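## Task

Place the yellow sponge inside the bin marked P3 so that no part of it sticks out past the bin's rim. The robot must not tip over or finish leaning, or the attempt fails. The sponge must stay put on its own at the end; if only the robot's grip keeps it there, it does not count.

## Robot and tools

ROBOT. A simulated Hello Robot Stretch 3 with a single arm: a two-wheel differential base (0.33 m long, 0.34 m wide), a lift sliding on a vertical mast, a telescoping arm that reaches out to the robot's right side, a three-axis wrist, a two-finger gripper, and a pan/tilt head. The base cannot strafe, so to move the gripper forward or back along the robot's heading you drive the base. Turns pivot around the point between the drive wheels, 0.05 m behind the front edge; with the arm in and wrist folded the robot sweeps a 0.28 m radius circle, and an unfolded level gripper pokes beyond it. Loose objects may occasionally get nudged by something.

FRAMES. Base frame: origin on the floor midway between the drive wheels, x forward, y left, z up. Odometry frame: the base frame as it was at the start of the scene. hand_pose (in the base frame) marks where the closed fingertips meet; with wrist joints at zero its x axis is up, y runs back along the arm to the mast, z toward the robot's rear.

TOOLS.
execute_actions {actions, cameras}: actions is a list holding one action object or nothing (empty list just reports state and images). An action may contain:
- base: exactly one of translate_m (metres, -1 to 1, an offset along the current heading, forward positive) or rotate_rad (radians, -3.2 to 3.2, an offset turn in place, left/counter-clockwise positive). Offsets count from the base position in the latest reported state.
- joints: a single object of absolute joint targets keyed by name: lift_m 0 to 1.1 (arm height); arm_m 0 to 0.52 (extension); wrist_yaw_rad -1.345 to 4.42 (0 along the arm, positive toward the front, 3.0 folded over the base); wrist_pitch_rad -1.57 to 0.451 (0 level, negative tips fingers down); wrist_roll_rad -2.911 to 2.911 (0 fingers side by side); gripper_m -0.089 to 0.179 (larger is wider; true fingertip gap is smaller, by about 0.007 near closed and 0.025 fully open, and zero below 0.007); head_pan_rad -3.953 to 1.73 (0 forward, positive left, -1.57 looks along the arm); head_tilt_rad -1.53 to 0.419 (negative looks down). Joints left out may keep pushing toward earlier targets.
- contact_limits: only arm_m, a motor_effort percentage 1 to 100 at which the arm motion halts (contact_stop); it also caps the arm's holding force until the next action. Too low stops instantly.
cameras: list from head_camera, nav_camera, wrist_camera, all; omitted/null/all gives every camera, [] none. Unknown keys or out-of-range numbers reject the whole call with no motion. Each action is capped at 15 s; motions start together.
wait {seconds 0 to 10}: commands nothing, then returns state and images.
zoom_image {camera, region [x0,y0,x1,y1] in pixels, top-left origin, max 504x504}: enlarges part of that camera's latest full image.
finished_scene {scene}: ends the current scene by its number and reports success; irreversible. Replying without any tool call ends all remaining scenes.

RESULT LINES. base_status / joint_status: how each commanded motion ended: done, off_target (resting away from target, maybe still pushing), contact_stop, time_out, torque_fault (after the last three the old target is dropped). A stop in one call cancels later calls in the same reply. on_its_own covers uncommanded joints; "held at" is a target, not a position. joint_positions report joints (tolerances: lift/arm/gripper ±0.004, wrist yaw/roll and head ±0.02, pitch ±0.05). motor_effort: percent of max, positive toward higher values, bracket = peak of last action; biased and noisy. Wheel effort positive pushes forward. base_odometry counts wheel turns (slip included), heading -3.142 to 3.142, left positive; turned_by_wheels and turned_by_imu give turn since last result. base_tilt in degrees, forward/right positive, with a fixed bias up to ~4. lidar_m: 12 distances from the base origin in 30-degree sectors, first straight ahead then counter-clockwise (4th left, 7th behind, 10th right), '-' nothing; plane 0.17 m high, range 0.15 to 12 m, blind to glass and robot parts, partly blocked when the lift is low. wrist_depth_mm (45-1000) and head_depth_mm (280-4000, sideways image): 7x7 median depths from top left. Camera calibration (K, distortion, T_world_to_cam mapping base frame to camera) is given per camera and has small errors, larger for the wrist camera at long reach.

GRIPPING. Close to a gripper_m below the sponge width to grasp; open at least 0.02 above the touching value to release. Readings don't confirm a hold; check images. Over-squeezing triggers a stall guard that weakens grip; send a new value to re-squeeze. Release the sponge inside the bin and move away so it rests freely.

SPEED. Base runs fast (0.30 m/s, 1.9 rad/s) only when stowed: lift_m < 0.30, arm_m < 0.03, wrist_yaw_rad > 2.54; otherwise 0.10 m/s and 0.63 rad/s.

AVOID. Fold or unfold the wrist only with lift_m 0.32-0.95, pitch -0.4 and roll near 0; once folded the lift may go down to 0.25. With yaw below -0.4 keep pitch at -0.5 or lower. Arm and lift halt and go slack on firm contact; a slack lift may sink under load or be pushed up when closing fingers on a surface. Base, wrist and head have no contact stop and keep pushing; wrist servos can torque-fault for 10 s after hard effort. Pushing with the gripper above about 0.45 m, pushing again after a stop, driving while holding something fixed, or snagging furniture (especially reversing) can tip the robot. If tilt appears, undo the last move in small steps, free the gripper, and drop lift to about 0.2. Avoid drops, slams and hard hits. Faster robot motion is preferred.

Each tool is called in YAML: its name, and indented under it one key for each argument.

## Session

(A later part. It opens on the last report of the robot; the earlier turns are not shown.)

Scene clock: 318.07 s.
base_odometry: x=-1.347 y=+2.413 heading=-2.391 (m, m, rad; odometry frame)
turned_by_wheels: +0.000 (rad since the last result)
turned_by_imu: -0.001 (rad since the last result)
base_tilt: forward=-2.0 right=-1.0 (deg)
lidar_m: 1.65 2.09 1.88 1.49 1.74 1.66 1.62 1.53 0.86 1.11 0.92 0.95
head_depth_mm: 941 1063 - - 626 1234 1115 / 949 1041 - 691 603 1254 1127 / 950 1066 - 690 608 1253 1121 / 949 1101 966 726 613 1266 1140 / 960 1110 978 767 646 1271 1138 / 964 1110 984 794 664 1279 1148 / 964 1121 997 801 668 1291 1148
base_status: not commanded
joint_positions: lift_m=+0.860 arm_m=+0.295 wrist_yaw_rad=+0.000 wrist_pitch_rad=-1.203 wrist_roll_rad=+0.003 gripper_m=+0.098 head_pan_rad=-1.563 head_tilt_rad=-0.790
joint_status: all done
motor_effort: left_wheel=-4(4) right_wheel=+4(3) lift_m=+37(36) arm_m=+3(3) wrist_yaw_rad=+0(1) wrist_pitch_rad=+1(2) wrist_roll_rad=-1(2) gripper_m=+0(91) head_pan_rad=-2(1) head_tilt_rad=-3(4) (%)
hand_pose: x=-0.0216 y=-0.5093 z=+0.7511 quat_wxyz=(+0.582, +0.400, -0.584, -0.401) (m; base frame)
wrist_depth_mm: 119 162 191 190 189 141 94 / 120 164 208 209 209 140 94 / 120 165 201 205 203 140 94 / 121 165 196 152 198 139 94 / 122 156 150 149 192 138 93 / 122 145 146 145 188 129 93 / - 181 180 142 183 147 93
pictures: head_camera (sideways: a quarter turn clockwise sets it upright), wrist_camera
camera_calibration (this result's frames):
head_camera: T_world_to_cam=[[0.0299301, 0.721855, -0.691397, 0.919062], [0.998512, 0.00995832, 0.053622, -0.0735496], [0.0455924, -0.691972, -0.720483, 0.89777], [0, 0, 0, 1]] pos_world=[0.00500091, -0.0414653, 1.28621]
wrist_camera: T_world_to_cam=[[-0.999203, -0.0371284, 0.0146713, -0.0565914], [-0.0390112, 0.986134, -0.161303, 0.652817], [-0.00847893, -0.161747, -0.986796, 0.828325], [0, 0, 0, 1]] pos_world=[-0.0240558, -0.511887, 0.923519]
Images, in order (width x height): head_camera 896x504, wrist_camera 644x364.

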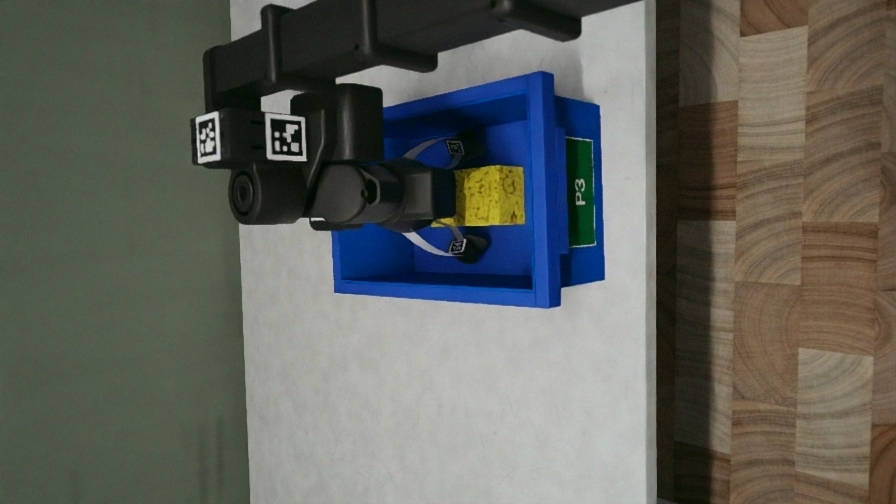

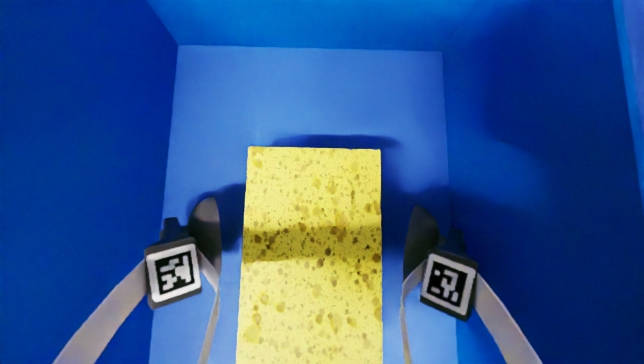

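execute_actions:
  actions:
    - {"joints": {"lift_m": 0.99}}
  cameras: ["head_camera", "wrist_camera"]

Scene clock: 321.67 s.
base_odometry: x=-1.347 y=+2.413 heading=-2.391 (m, m, rad; odometry frame)
turned_by_wheels: +0.000 (rad since the last result)
turned_by_imu: -0.001 (rad since the last result)
base_tilt: forward=-2.3 right=-1.0 (deg)
lidar_m: 1.64 2.08 1.88 1.48 1.74 1.67 1.61 1.52 0.86 1.11 0.92 0.95
head_depth_mm: - 1078 935 757 640 1238 1111 / - 1113 945 692 605 1242 1123 / - - 748 746 608 1258 1127 / 955 1095 960 743 612 1266 1131 / 958 1101 972 766 646 1271 1135 / 962 1108 986 793 665 1283 1153 / 963 1118 995 802 669 1284 1154
base_status: not commanded
joint_positions: lift_m=+0.990 arm_m=+0.295 wrist_yaw_rad=+0.000 wrist_pitch_rad=-1.203 wrist_roll_rad=+0.003 gripper_m=+0.098 head_pan_rad=-1.563 head_tilt_rad=-0.790
joint_status: all done
motor_effort: left_wheel=-4(4) right_wheel=+3(3) lift_m=+45(49) arm_m=+3(3) wrist_yaw_rad=+1(1) wrist_pitch_rad=+1(1) wrist_roll_rad=-3(2) gripper_m=+0(0) head_pan_rad=-3(2) head_tilt_rad=-3(4) (%)
hand_pose: x=-0.0216 y=-0.5093 z=+0.8808 quat_wxyz=(+0.582, +0.400, -0.584, -0.401) (m; base frame)
wrist_depth_mm: 353 355 357 357 358 364 371 / 344 342 252 251 235 353 352 / 333 334 316 337 273 344 342 / 324 323 323 329 270 334 319 / 317 319 318 277 313 323 316 / 311 313 307 271 309 316 313 / 305 197 303 307 262 311 308
pictures: head_camera (sideways: a quarter turn clockwise sets it upright), wrist_camera
camera_calibration (this result's frames):
head_camera: T_world_to_cam=[[0.0299302, 0.721855, -0.691397, 0.919062], [0.998512, 0.0099582, 0.053622, -0.0735496], [0.0455924, -0.691972, -0.720483, 0.89777], [0, 0, 0, 1]] pos_world=[0.0050009, -0.0414653, 1.28621]
wrist_camera: T_world_to_cam=[[-0.999203, -0.0371282, 0.0146713, -0.0584946], [-0.039011, 0.986134, -0.161303, 0.673744], [-0.00847893, -0.161747, -0.986796, 0.956339], [0, 0, 0, 1]] pos_world=[-0.0240558, -0.511888, 1.05325]
Images, in order (width x height): head_camera 896x504, wrist_camera 644x364.

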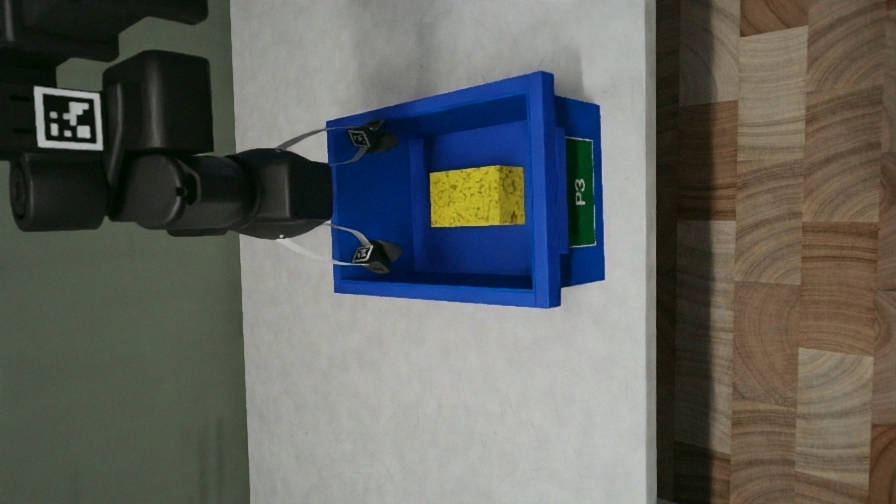

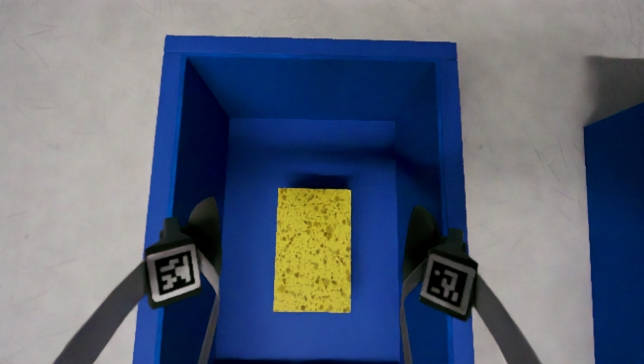

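The sponge is resting in the centre of bin P3 and the gripper is clear.

finished_scene:
  scene: 1

The scene is finished: the task was done.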